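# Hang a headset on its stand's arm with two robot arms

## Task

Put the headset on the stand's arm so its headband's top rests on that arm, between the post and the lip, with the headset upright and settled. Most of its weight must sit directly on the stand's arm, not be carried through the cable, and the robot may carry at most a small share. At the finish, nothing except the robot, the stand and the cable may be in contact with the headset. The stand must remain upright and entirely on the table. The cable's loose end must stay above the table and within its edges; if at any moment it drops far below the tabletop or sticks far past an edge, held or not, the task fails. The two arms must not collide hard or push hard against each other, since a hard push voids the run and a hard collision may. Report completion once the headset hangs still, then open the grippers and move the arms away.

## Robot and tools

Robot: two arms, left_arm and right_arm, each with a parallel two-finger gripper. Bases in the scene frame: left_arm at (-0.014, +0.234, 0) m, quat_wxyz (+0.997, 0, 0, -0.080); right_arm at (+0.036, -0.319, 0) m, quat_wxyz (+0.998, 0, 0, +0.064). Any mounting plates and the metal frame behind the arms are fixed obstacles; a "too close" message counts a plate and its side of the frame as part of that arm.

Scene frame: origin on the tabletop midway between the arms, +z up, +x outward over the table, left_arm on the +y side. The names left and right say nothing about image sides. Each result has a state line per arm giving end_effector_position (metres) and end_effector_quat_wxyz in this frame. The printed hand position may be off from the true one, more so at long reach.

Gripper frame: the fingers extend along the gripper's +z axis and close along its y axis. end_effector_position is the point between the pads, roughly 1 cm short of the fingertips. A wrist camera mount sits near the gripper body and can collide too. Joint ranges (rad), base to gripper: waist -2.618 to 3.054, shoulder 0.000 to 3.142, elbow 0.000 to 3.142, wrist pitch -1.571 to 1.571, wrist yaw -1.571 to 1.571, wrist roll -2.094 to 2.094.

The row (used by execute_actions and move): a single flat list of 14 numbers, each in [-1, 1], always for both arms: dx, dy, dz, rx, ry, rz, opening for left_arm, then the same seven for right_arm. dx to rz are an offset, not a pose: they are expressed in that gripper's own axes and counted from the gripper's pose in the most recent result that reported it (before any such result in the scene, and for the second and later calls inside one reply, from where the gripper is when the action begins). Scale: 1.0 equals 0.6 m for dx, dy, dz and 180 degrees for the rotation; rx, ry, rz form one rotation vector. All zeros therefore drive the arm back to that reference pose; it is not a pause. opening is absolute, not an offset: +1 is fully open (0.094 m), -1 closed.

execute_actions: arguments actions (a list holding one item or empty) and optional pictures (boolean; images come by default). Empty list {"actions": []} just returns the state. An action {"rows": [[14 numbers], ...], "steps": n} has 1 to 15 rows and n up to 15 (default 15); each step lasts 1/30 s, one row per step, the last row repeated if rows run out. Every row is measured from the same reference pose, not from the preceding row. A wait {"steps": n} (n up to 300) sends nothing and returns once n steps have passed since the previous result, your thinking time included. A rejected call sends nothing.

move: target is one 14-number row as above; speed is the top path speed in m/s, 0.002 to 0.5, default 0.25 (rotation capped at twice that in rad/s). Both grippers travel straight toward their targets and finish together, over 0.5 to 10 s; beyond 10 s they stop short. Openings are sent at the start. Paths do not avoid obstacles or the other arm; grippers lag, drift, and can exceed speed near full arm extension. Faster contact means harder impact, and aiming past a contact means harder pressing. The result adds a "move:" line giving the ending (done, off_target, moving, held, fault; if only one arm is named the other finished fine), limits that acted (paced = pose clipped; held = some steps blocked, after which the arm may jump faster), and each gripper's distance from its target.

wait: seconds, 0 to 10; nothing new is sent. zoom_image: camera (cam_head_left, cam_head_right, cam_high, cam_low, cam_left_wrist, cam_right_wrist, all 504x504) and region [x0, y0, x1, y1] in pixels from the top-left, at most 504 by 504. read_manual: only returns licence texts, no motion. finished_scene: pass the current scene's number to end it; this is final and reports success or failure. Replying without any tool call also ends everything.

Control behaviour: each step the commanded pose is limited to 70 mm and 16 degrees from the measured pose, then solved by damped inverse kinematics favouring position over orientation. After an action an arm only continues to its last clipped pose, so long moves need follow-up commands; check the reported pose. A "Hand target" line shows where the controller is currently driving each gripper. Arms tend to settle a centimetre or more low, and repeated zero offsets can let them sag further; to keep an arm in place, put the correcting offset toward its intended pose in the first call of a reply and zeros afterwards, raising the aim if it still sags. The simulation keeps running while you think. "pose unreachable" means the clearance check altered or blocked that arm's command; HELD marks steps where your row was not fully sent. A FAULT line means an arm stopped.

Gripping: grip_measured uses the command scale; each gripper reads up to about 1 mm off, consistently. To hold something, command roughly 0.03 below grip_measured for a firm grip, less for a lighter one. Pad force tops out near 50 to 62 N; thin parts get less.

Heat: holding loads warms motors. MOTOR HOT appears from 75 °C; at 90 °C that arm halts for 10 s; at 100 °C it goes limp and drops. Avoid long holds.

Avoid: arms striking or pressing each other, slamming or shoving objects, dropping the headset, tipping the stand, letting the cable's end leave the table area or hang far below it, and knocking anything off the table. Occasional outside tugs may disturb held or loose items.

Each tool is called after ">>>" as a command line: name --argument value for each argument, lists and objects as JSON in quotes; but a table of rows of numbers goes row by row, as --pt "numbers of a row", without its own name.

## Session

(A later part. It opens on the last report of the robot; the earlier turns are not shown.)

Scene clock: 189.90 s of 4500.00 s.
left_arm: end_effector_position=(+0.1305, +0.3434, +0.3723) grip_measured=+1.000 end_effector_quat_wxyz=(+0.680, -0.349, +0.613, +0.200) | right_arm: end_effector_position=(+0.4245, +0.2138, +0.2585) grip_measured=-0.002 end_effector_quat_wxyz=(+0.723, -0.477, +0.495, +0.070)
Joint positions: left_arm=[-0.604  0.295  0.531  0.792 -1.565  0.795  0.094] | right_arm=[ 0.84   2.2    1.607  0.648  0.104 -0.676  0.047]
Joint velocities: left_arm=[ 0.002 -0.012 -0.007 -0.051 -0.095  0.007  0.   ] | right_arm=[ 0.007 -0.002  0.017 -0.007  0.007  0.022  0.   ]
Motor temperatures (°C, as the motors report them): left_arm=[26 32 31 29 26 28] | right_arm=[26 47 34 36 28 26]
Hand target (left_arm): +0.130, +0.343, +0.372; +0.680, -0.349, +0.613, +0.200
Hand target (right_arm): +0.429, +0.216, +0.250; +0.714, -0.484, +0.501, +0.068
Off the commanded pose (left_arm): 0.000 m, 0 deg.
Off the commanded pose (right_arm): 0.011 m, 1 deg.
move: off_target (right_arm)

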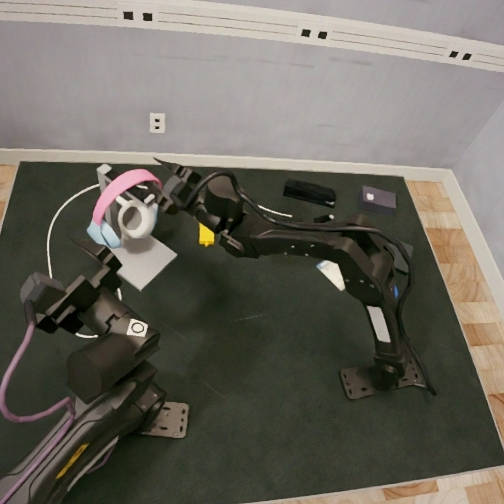

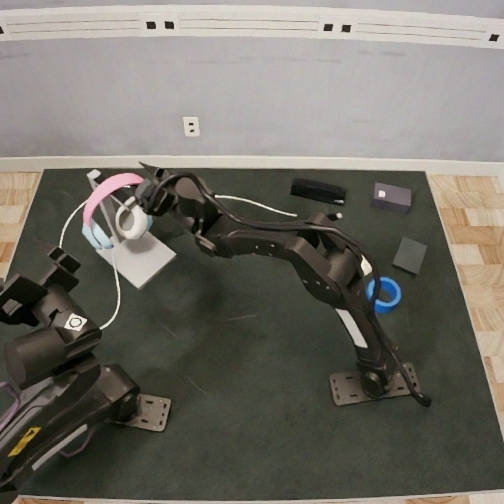

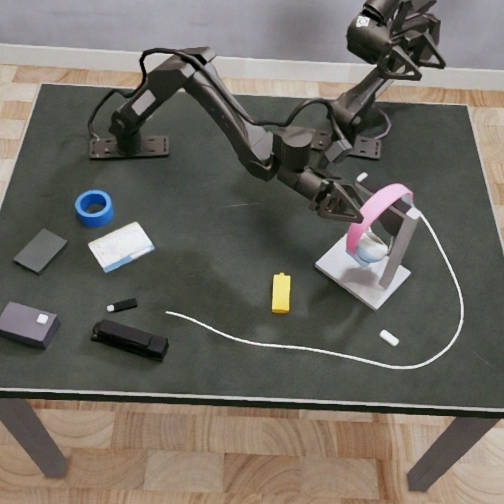

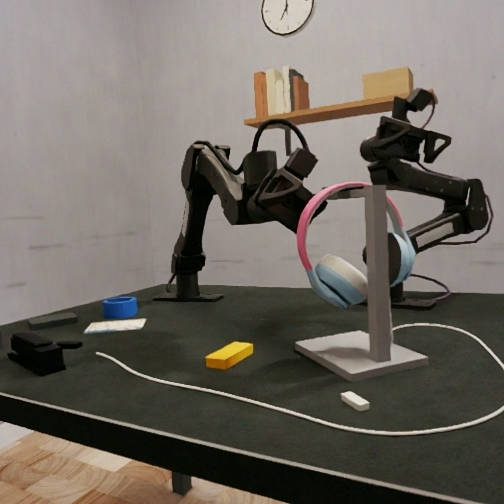

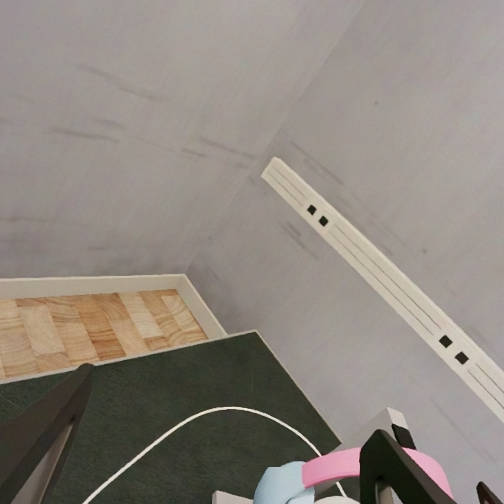

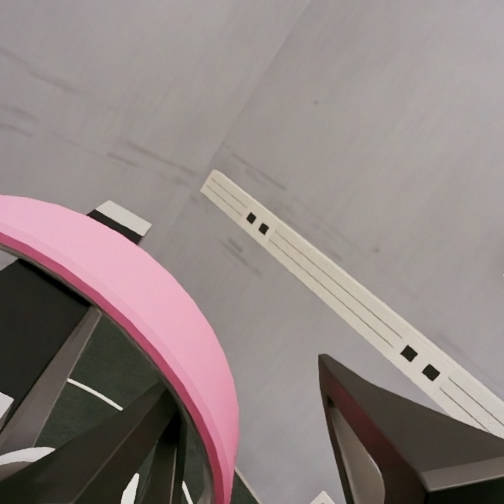

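>>> move --target '[0,0,0,0,0,0,1,0.025,0.02,0.01,0,0,0,0]' --speed 0.03

>>> move --target '[0,0,0,0,0,0,1,0,0,0,0,0,0,-1]'

>>> move --target '[0,0,0,0,0,0,1,-0.07,0,0,0,-0.02,-0.07,-1]' --speed 0.03

Scene clock: 199.07 s of 4500.00 s.
left_arm: end_effector_position=(+0.1305, +0.3434, +0.3723) grip_measured=+1.000 end_effector_quat_wxyz=(+0.680, -0.349, +0.613, +0.200) | right_arm: end_effector_position=(+0.4273, +0.2178, +0.2420) grip_measured=-0.002 end_effector_quat_wxyz=(+0.722, -0.478, +0.496, +0.070)
Joint positions: left_arm=[-0.604  0.295  0.531  0.792 -1.565  0.795  0.094] | right_arm=[ 0.84   2.24   1.607  0.684  0.104 -0.676  0.047]
Joint velocities: left_arm=[-0.017  0.002  0.002 -0.066  0.007  0.022  0.   ] | right_arm=[-0.022 -0.007  0.012  0.007  0.007 -0.007 -0.001]
Motor temperatures (°C, as the motors report them): left_arm=[26 32 31 29 26 28] | right_arm=[26 47 35 36 28 26]
Hand target (left_arm): +0.130, +0.343, +0.372; +0.680, -0.349, +0.613, +0.200
Hand target (right_arm): +0.429, +0.219, +0.239; +0.723, -0.477, +0.495, +0.070
Off the commanded pose (left_arm): 0.000 m, 0 deg.
Off the commanded pose (right_arm): 0.003 m, 0 deg.
After step 90, 5.17 s passed at rest.
move: done

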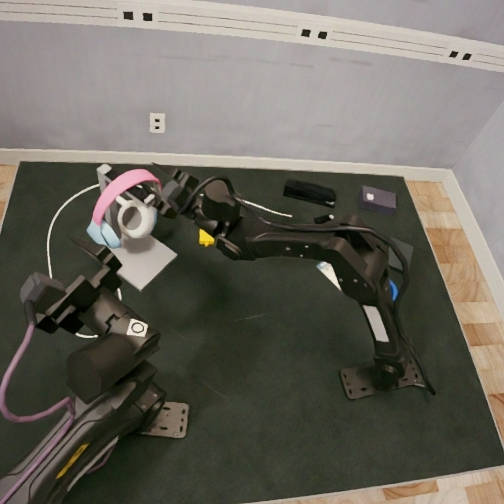

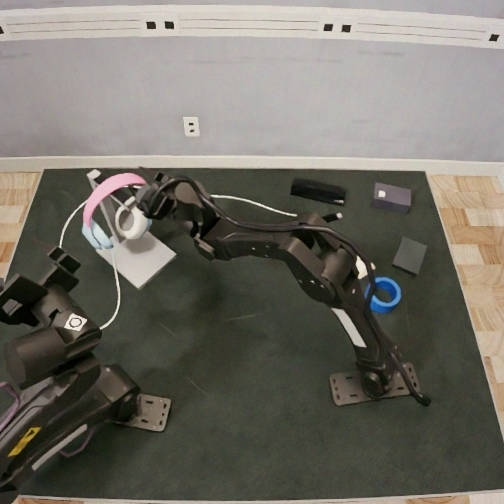

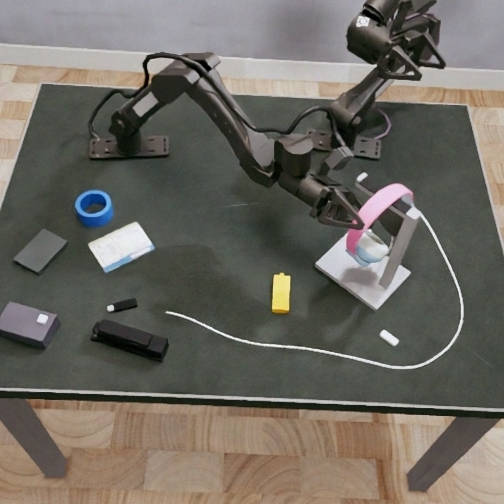

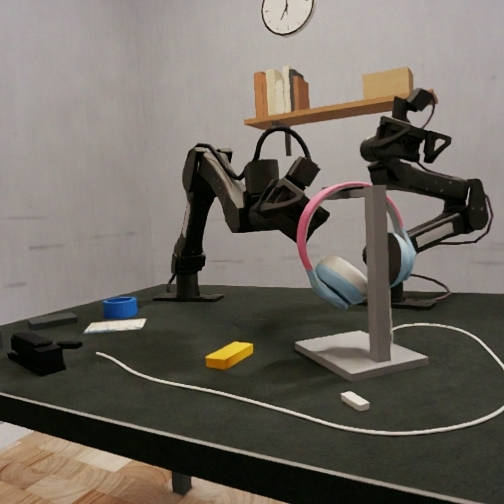

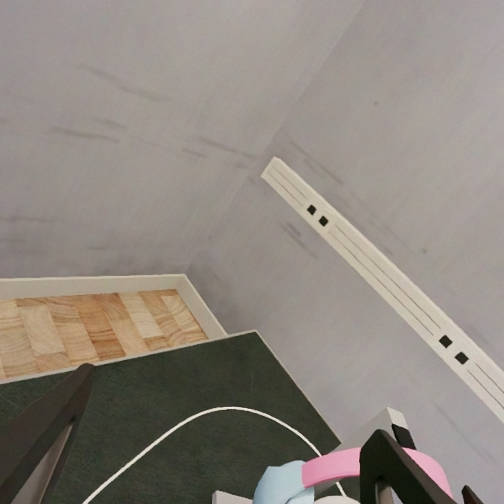

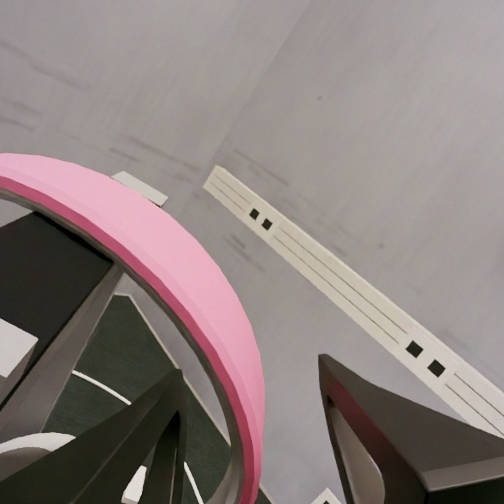

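Scene clock: 199.57 s of 4500.00 s.
left_arm: end_effector_position=(+0.1305, +0.3434, +0.3723) grip_measured=+1.000 end_effector_quat_wxyz=(+0.680, -0.349, +0.613, +0.200) | right_arm: end_effector_position=(+0.4272, +0.2176, +0.2436) grip_measured=-0.810 end_effector_quat_wxyz=(+0.724, -0.477, +0.494, +0.069)
Joint positions: left_arm=[-0.604  0.295  0.531  0.792 -1.565  0.795  0.094] | right_arm=[ 0.84   2.24   1.607  0.692  0.105 -0.679  0.009]
Joint velocities: left_arm=[-0.002 -0.002  0.007 -0.037  0.051 -0.037  0.   ] | right_arm=[ 0.002 -0.002 -0.012 -0.081 -0.051 -0.022 -0.001]
Motor temperatures (°C, as the motors report them): left_arm=[26 32 31 29 26 28] | right_arm=[26 47 35 36 28 26]
Hand target (left_arm): +0.130, +0.343, +0.372; +0.680, -0.349, +0.613, +0.200
Hand target (right_arm): +0.427, +0.218, +0.242; +0.722, -0.478, +0.496, +0.070
Off the commanded pose (left_arm): 0.000 m, 0 deg.
Off the commanded pose (right_arm): 0.002 m, 0 deg.
move: done

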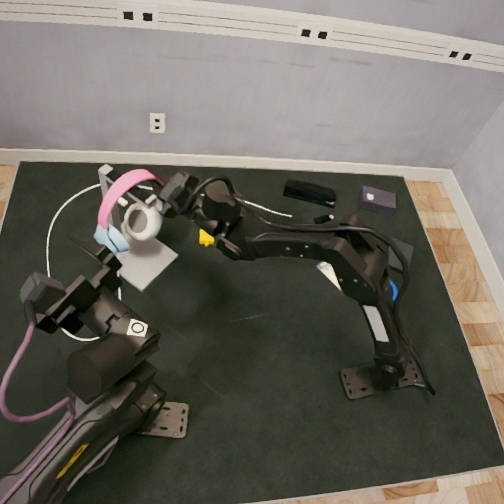

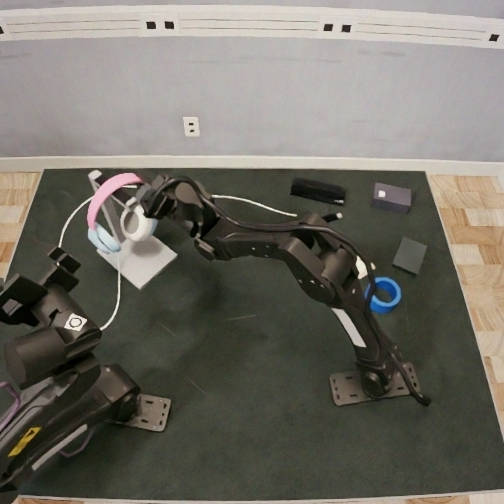

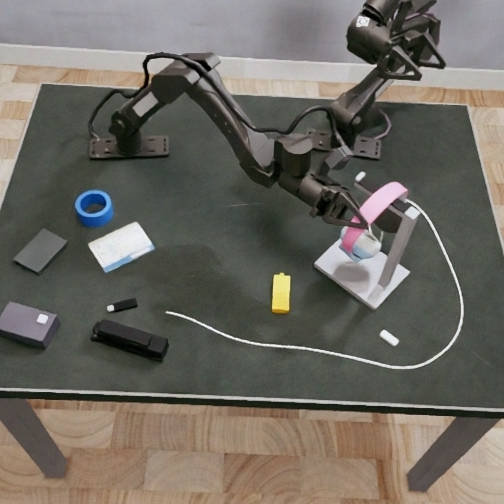

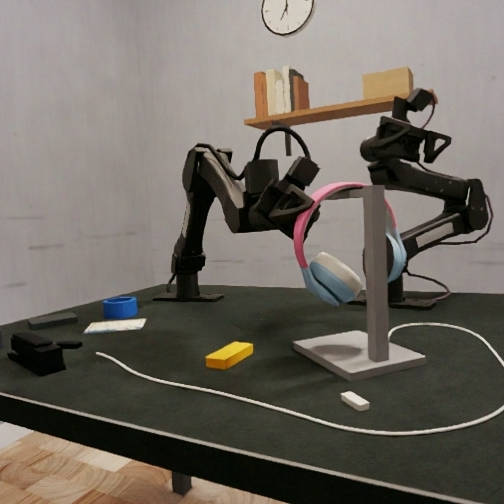

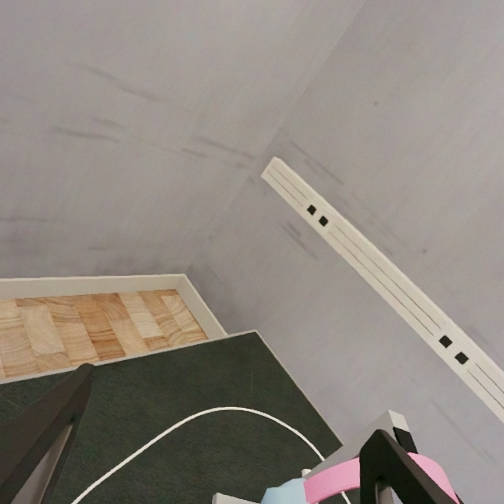

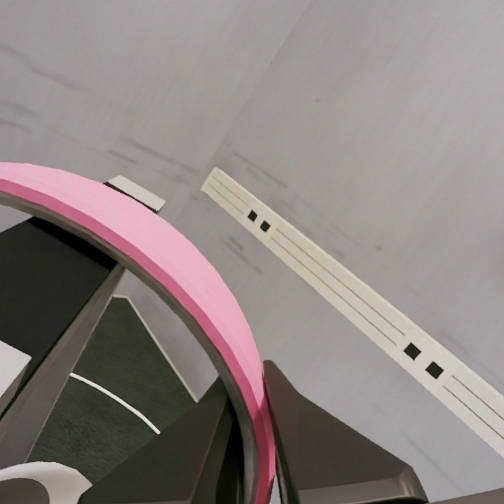

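Scene clock: 203.60 s of 4500.00 s.
left_arm: end_effector_position=(+0.1305, +0.3434, +0.3723) grip_measured=+1.000 end_effector_quat_wxyz=(+0.680, -0.349, +0.613, +0.200) | right_arm: end_effector_position=(+0.4191, +0.2252, +0.2585) grip_measured=-0.810 end_effector_quat_wxyz=(+0.740, -0.517, +0.431, -0.003)
Joint positions: left_arm=[-0.604  0.295  0.531  0.792 -1.565  0.795  0.094] | right_arm=[ 0.859  2.24   1.631  0.705  0.114 -0.89   0.009]
Joint velocities: left_arm=[-0.022 -0.027 -0.002  0.051 -0.051  0.022  0.   ] | right_arm=[ 0.017  0.007 -0.007 -0.066  0.051 -0.081  0.001]
Motor temperatures (°C, as the motors report them): left_arm=[26 32 31 29 26 28] | right_arm=[26 49 35 36 28 26]
Hand target (left_arm): +0.130, +0.343, +0.372; +0.680, -0.349, +0.613, +0.200
Hand target (right_arm): +0.406, +0.232, +0.276; +0.743, -0.525, +0.415, +0.004
Off the commanded pose (left_arm): 0.000 m, 0 deg.
Off the commanded pose (right_arm): 0.024 m, 2 deg.
move: off_target (right_arm)

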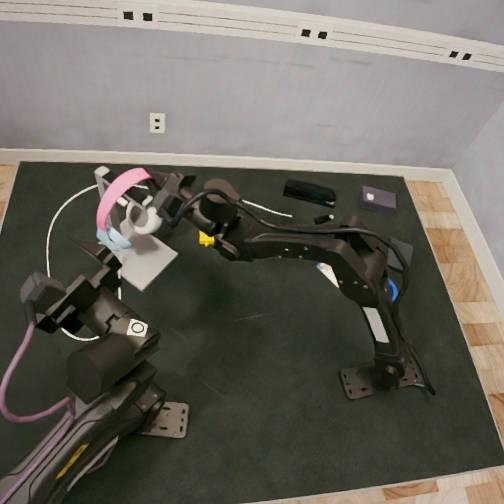

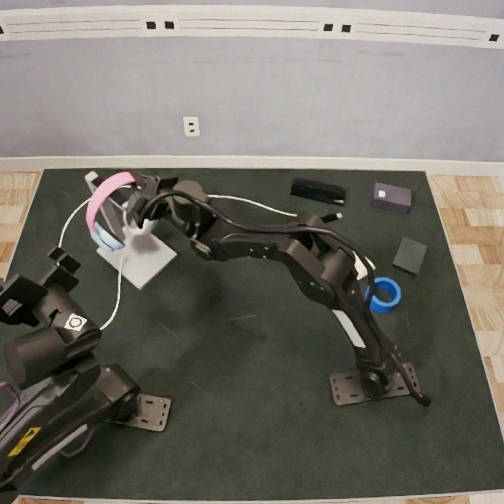

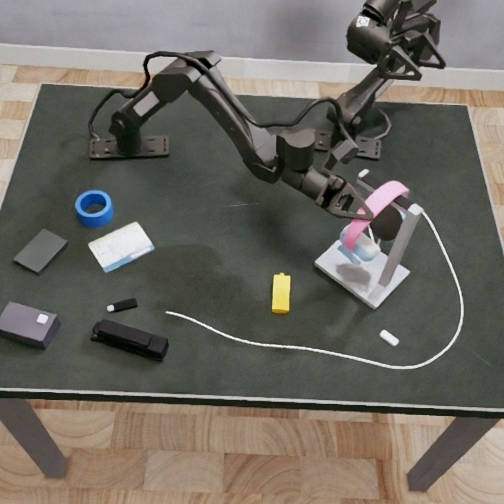

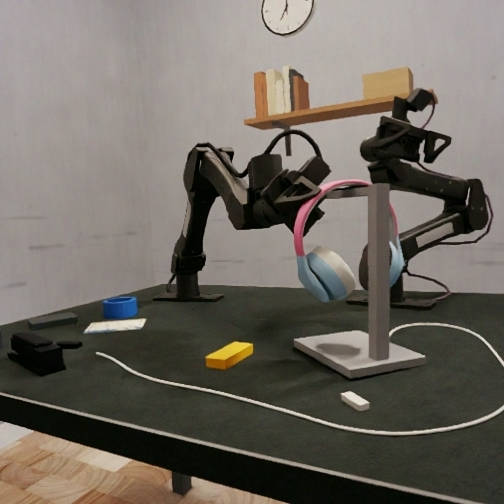

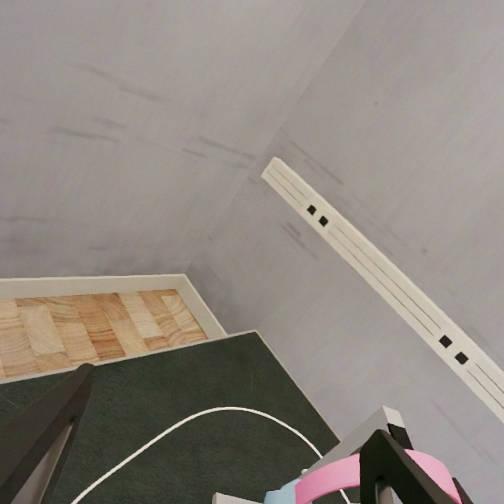

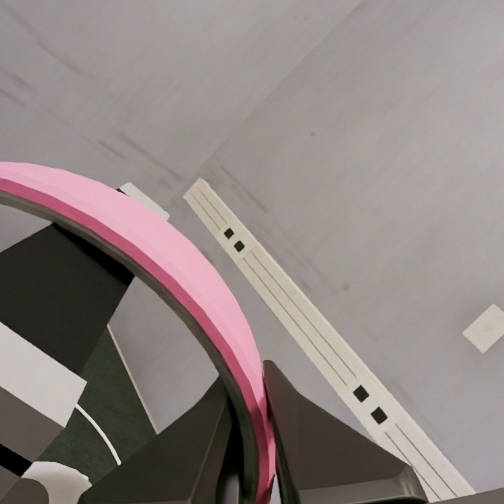

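>>> move --target '[0,0,0,0,0,0,1,-0.075,-0.04,0,0,0,0,-1]' --speed 0.03

Scene clock: 208.77 s of 4500.00 s.
left_arm: end_effector_position=(+0.1305, +0.3434, +0.3723) grip_measured=+1.000 end_effector_quat_wxyz=(+0.680, -0.349, +0.613, +0.200) | right_arm: end_effector_position=(+0.4105, +0.2315, +0.2582) grip_measured=-0.810 end_effector_quat_wxyz=(+0.709, -0.543, +0.449, -0.014)
Joint positions: left_arm=[-0.604  0.295  0.531  0.792 -1.565  0.795  0.094] | right_arm=[ 0.886  2.211  1.675  0.542  0.154 -0.901  0.009]
Joint velocities: left_arm=[-0.012 -0.007 -0.002 -0.022 -0.022 -0.066  0.   ] | right_arm=[-0.002  0.002 -0.007 -0.081 -0.037  0.037  0.001]
Motor temperatures (°C, as the motors report them): left_arm=[26 32 31 29 26 28] | right_arm=[26 51 35 36 28 26]
Hand target (left_arm): +0.130, +0.343, +0.372; +0.680, -0.349, +0.613, +0.200
Hand target (right_arm): +0.400, +0.232, +0.305; +0.740, -0.517, +0.431, -0.002
Off the commanded pose (left_arm): 0.000 m, 0 deg.
Off the commanded pose (right_arm): 0.048 m, 5 deg.
After step 90, 0.20 s passed at rest.
move: off_target (right_arm)

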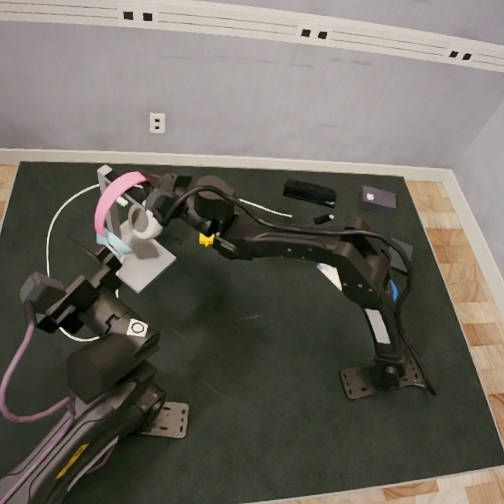

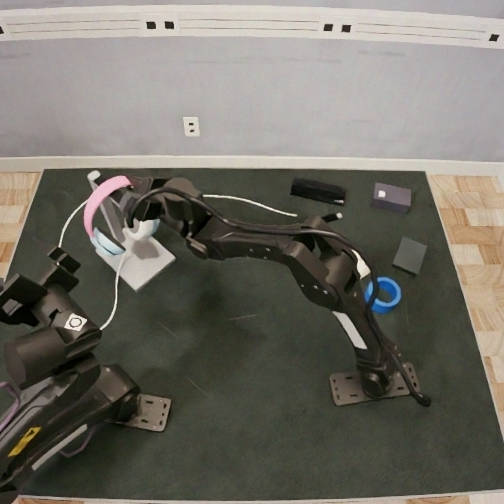

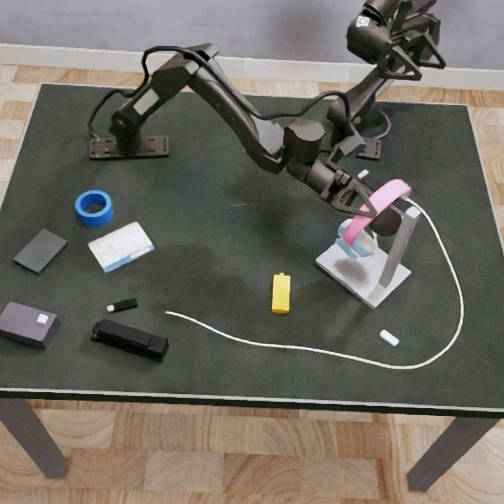

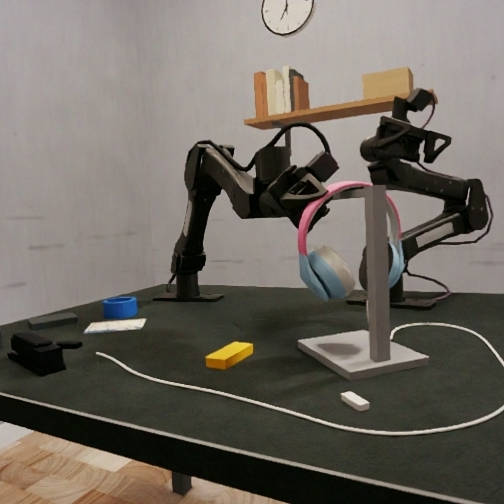

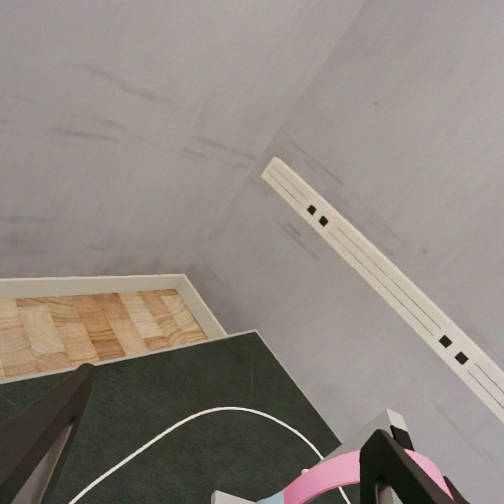

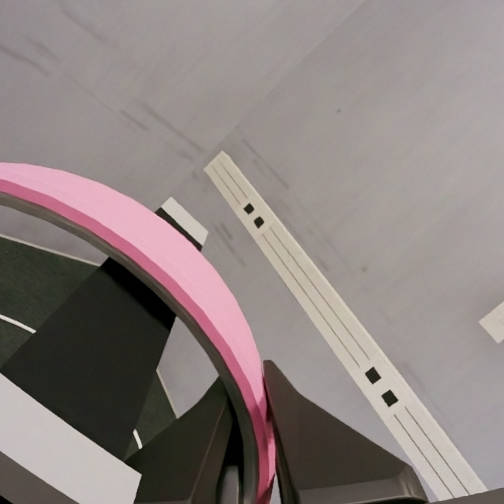

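Slid by enough. Release.

>>> move --target '[0,0,0,0,0,0,1,0.015,-0.012,0,0,0,0,-0.5]' --speed 0.03

>>> move --target '[0,0,0,0,0,0,1,0.03,-0.02,-0.15,0,0,0,-0.5]' --speed 0.05

>>> move --target '[0,0,0,0,0,0,1,0,-0.03,-0.3,0,0,0,1]'

>>> wait --seconds 8

Scene clock: 218.73 s of 4500.00 s.
left_arm: end_effector_position=(+0.1305, +0.3434, +0.3723) grip_measured=+1.000 end_effector_quat_wxyz=(+0.680, -0.349, +0.613, +0.200) | right_arm: end_effector_position=(+0.4140, +0.2295, +0.2590) grip_measured=-0.502 end_effector_quat_wxyz=(+0.710, -0.545, +0.446, -0.011)
Joint positions: left_arm=[-0.604  0.295  0.531  0.792 -1.565  0.795  0.094] | right_arm=[ 0.874  2.211  1.675  0.545  0.134 -0.901  0.023]
Joint velocities: left_arm=[-0.002 -0.017 -0.012  0.066  0.066 -0.037  0.   ] | right_arm=[ 0.007  0.002 -0.007  0.007 -0.066 -0.11  -0.001]
Motor temperatures (°C, as the motors report them): left_arm=[26 32 31 29 26 28] | right_arm=[26 55 37 37 28 26]
Hand target (left_arm): +0.130, +0.343, +0.372; +0.680, -0.349, +0.613, +0.200
Hand target (right_arm): +0.419, +0.224, +0.258; +0.709, -0.543, +0.449, -0.014
Off the commanded pose (left_arm): 0.000 m, 0 deg.
Off the commanded pose (right_arm): 0.008 m, 1 deg.
After step 90, 6.27 s passed at rest.
move: done

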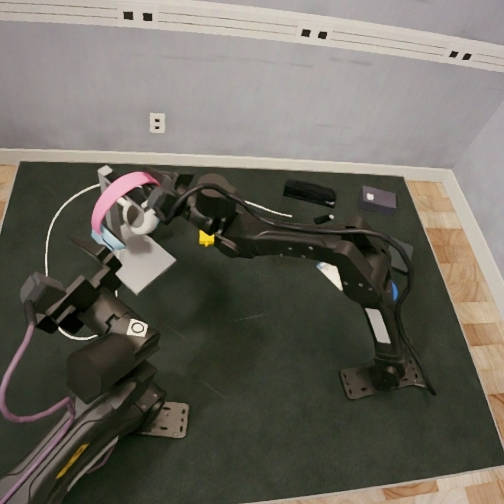

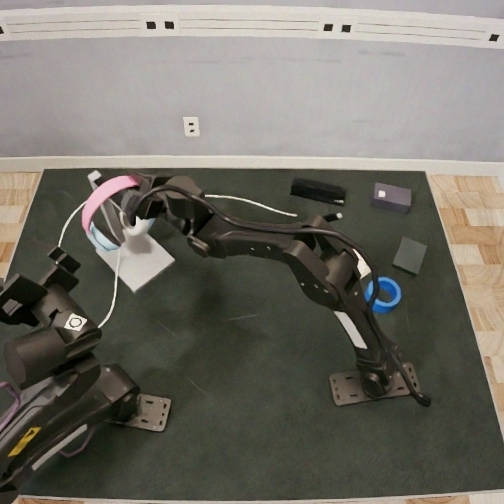

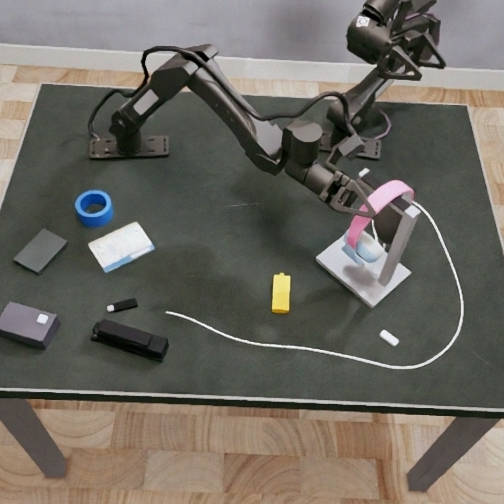

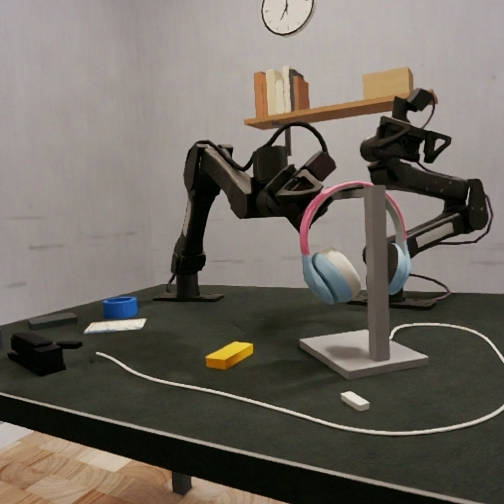

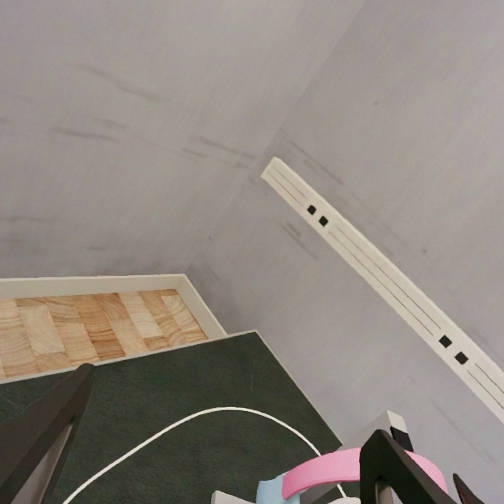

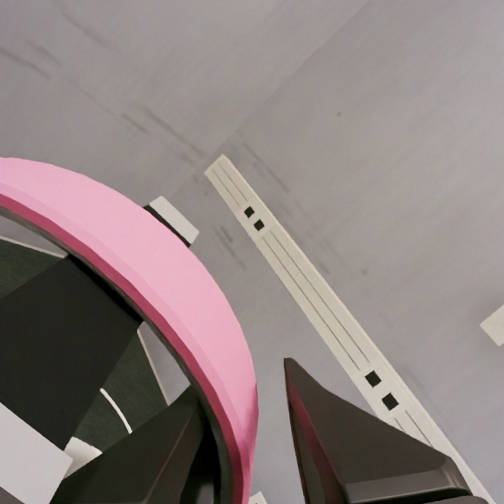

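Scene clock: 220.93 s of 4500.00 s.
left_arm: end_effector_position=(+0.1305, +0.3434, +0.3723) grip_measured=+1.000 end_effector_quat_wxyz=(+0.680, -0.349, +0.613, +0.200) | right_arm: end_effector_position=(+0.3719, +0.1537, +0.2451) grip_measured=-0.502 end_effector_quat_wxyz=(+0.703, -0.551, +0.449, -0.011)
Joint positions: left_arm=[-0.604  0.295  0.531  0.792 -1.565  0.795  0.094] | right_arm=[ 0.86   1.919  1.186  0.722  0.115 -0.901  0.023]
Joint velocities: left_arm=[-0.007 -0.007 -0.017  0.037  0.037 -0.022  0.   ] | right_arm=[-0.002 -0.017  0.012  0.007 -0.066  0.022 -0.   ]
Motor temperatures (°C, as the motors report them): left_arm=[26 32 31 29 26 28] | right_arm=[26 55 36 37 28 26]
Hand target (left_arm): +0.130, +0.343, +0.372; +0.680, -0.349, +0.613, +0.200
Hand target (right_arm): +0.373, +0.147, +0.255; +0.710, -0.544, +0.446, -0.011
Off the commanded pose (left_arm): 0.000 m, 0 deg.
Off the commanded pose (right_arm): 0.013 m, 1 deg.
move: off_target (right_arm)

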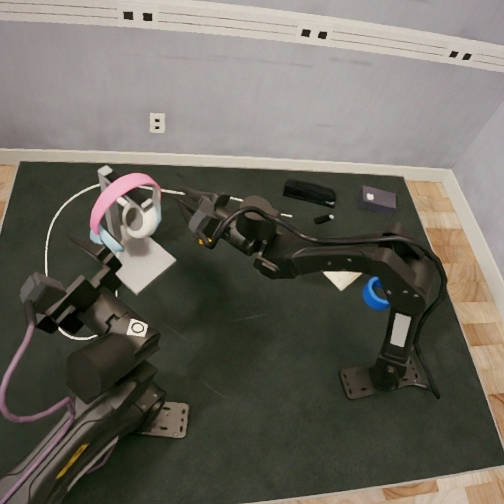

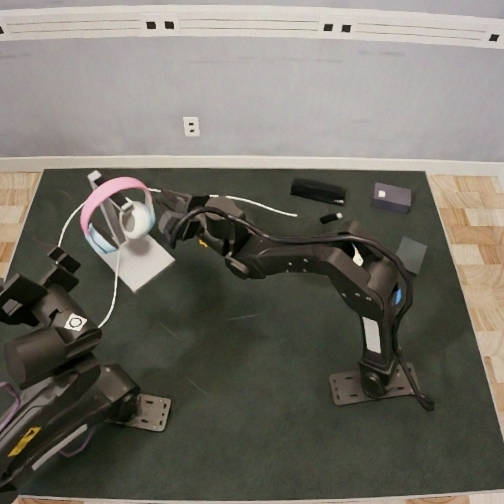

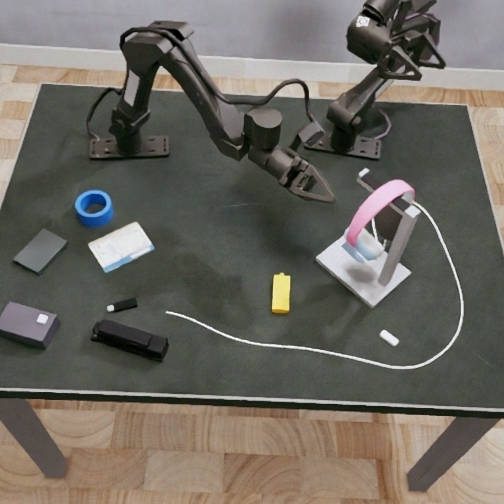

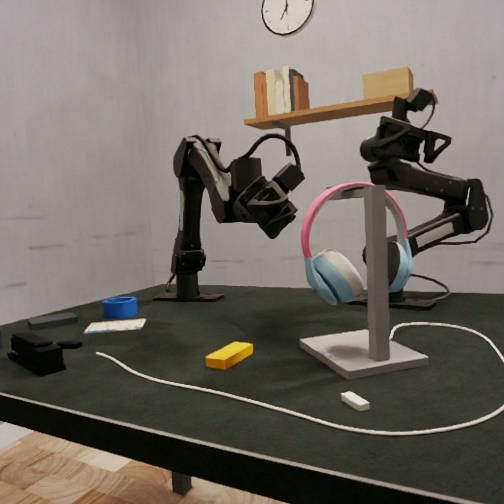

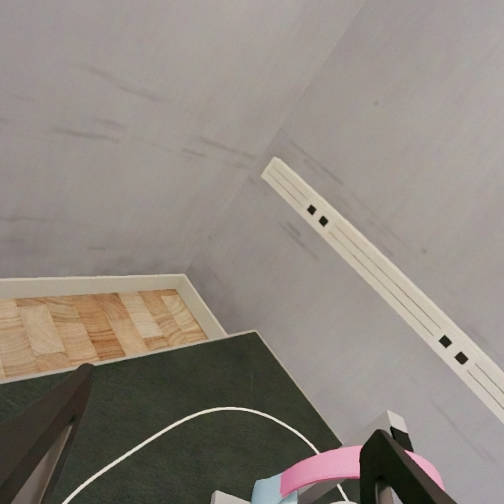

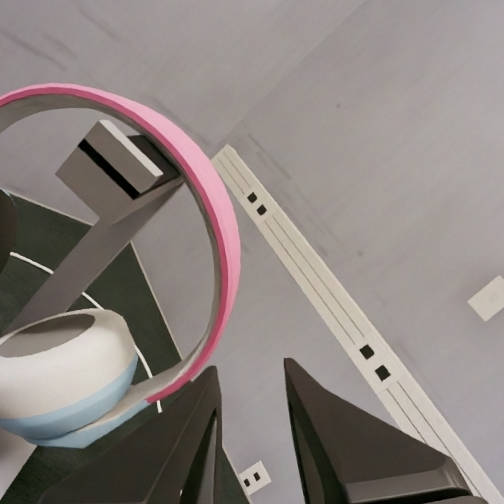

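Scene clock: 222.33 s of 4500.00 s.
left_arm: end_effector_position=(+0.1305, +0.3434, +0.3723) grip_measured=+1.000 end_effector_quat_wxyz=(+0.680, -0.349, +0.613, +0.200) | right_arm: end_effector_position=(+0.2706, +0.0099, +0.2633) grip_measured=+1.000 end_effector_quat_wxyz=(+0.710, -0.544, +0.446, -0.011)
Joint positions: left_arm=[-0.604  0.295  0.531  0.792 -1.565  0.794  0.094] | right_arm=[ 0.887  1.212  0.543  0.678  0.147 -0.901  0.094]
Joint velocities: left_arm=[-0.012 -0.017 -0.007 -0.007 -0.081 -0.066  0.   ] | right_arm=[ 0.027  0.002  0.002 -0.037  0.037  0.022  0.   ]
Motor temperatures (°C, as the motors report them): left_arm=[26 32 31 29 26 28] | right_arm=[26 54 36 37 28 26]
Hand target (left_arm): +0.130, +0.343, +0.372; +0.680, -0.349, +0.613, +0.200
Hand target (right_arm): +0.266, +0.008, +0.259; +0.704, -0.551, +0.448, -0.011
Off the commanded pose (left_arm): 0.000 m, 0 deg.
Off the commanded pose (right_arm): 0.006 m, 1 deg.
move: done

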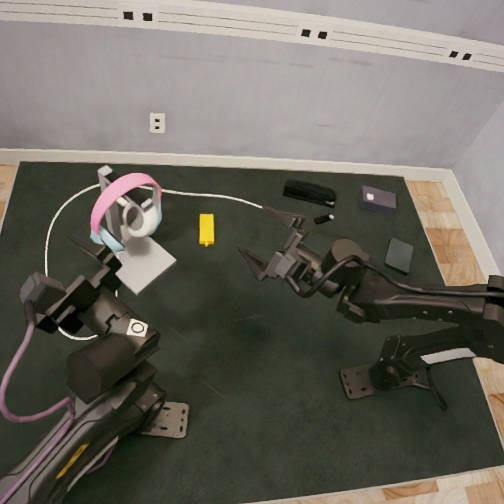

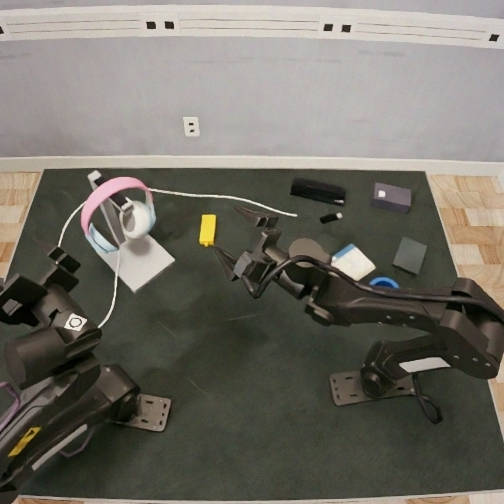

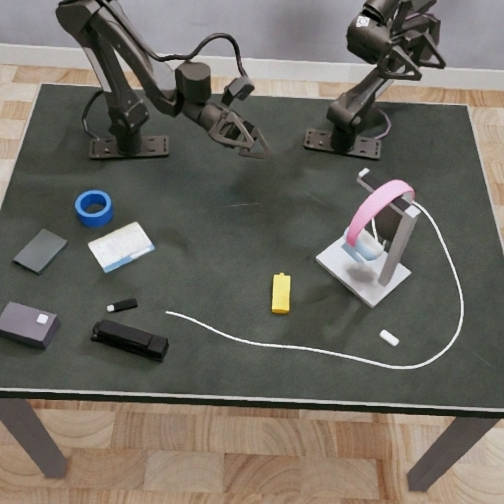

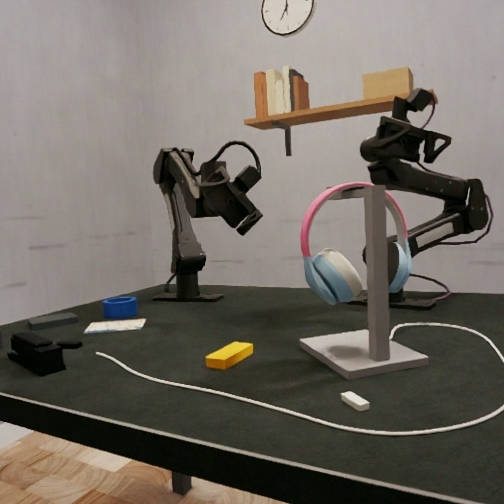

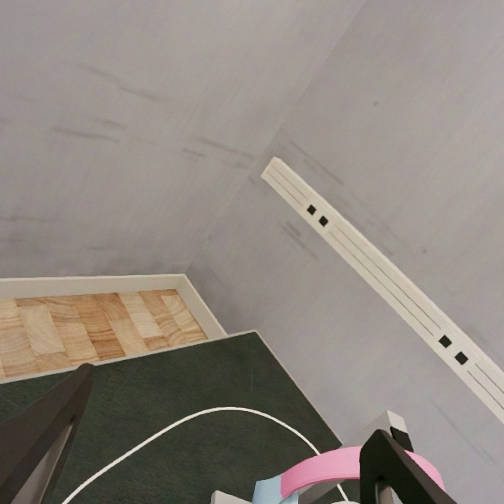

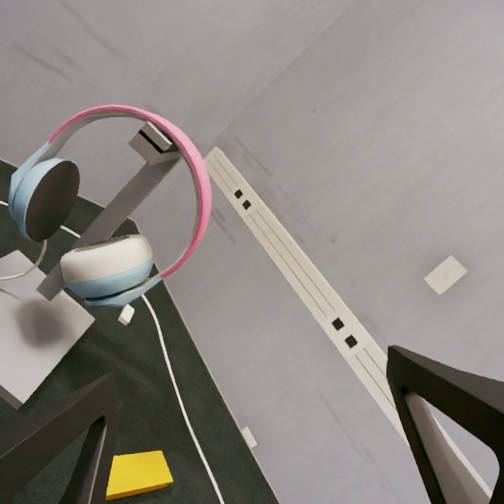

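Scene clock: 230.33 s of 4500.00 s.
left_arm: end_effector_position=(+0.1305, +0.3434, +0.3723) grip_measured=+1.000 end_effector_quat_wxyz=(+0.680, -0.349, +0.613, +0.200) | right_arm: end_effector_position=(+0.2706, +0.0099, +0.2630) grip_measured=+1.000 end_effector_quat_wxyz=(+0.710, -0.545, +0.447, -0.012)
Joint positions: left_arm=[-0.604  0.295  0.531  0.792 -1.565  0.794  0.094] | right_arm=[ 0.887  1.212  0.543  0.676  0.147 -0.901  0.094]
Joint velocities: left_arm=[ 0.007  0.017 -0.007  0.007  0.051 -0.022  0.   ] | right_arm=[ 0.007 -0.012  0.022 -0.007 -0.051 -0.051  0.   ]
Motor temperatures (°C, as the motors report them): left_arm=[26 32 31 29 26 28] | right_arm=[26 49 35 37 28 26]
Hand target (left_arm): +0.130, +0.343, +0.372; +0.680, -0.349, +0.613, +0.200
Hand target (right_arm): +0.266, +0.008, +0.259; +0.704, -0.551, +0.448, -0.011
Off the commanded pose (left_arm): 0.000 m, 0 deg.
Off the commanded pose (right_arm): 0.006 m, 1 deg.
Steps of this call (steps 1 to 90: nothing new was sent; then 5.00 s passed at rest). Readings (end_effector_position):
1: left_arm (+0.1305, +0.3434, +0.3723) | right_arm (+0.2706, +0.0099, +0.2632)
2: left_arm (+0.1305, +0.3434, +0.3723) | right_arm (+0.2706, +0.0099, +0.2632)
4: left_arm (+0.1305, +0.3434, +0.3723) | right_arm (+0.2706, +0.0099, +0.2631)
8: left_arm (+0.1305, +0.3434, +0.3723) | right_arm (+0.2706, +0.0099, +0.2630)
90: the state above

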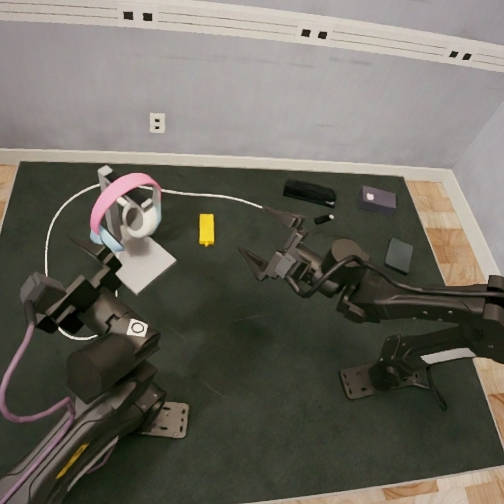

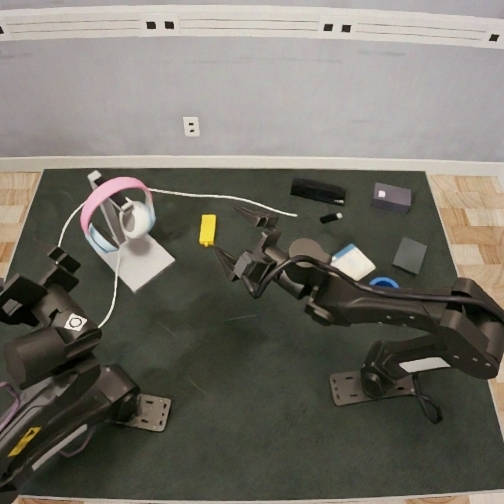

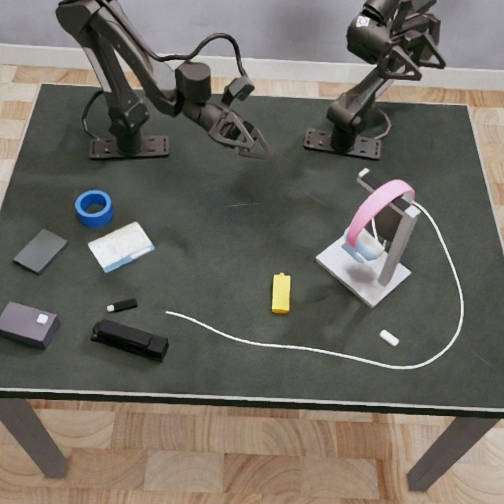

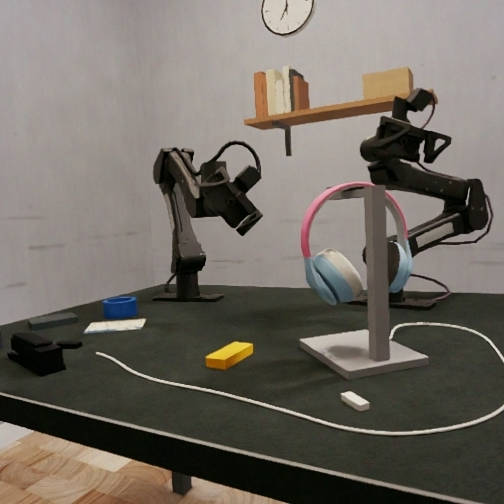

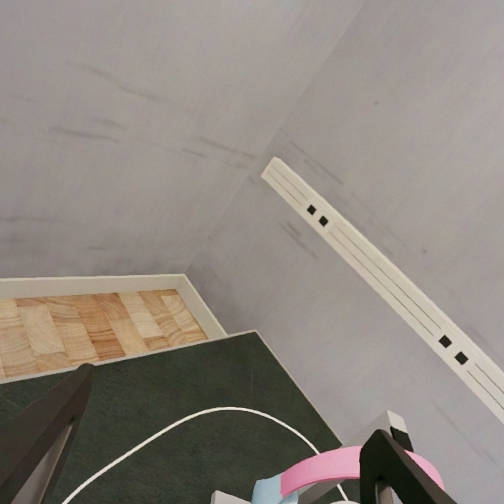

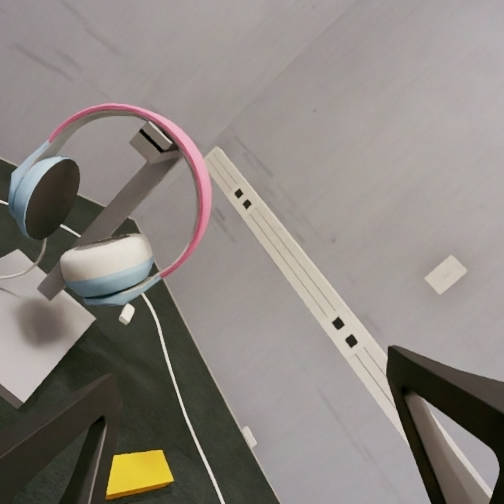

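>>> finished_scene --scene 1

The scene is finished: the task was done.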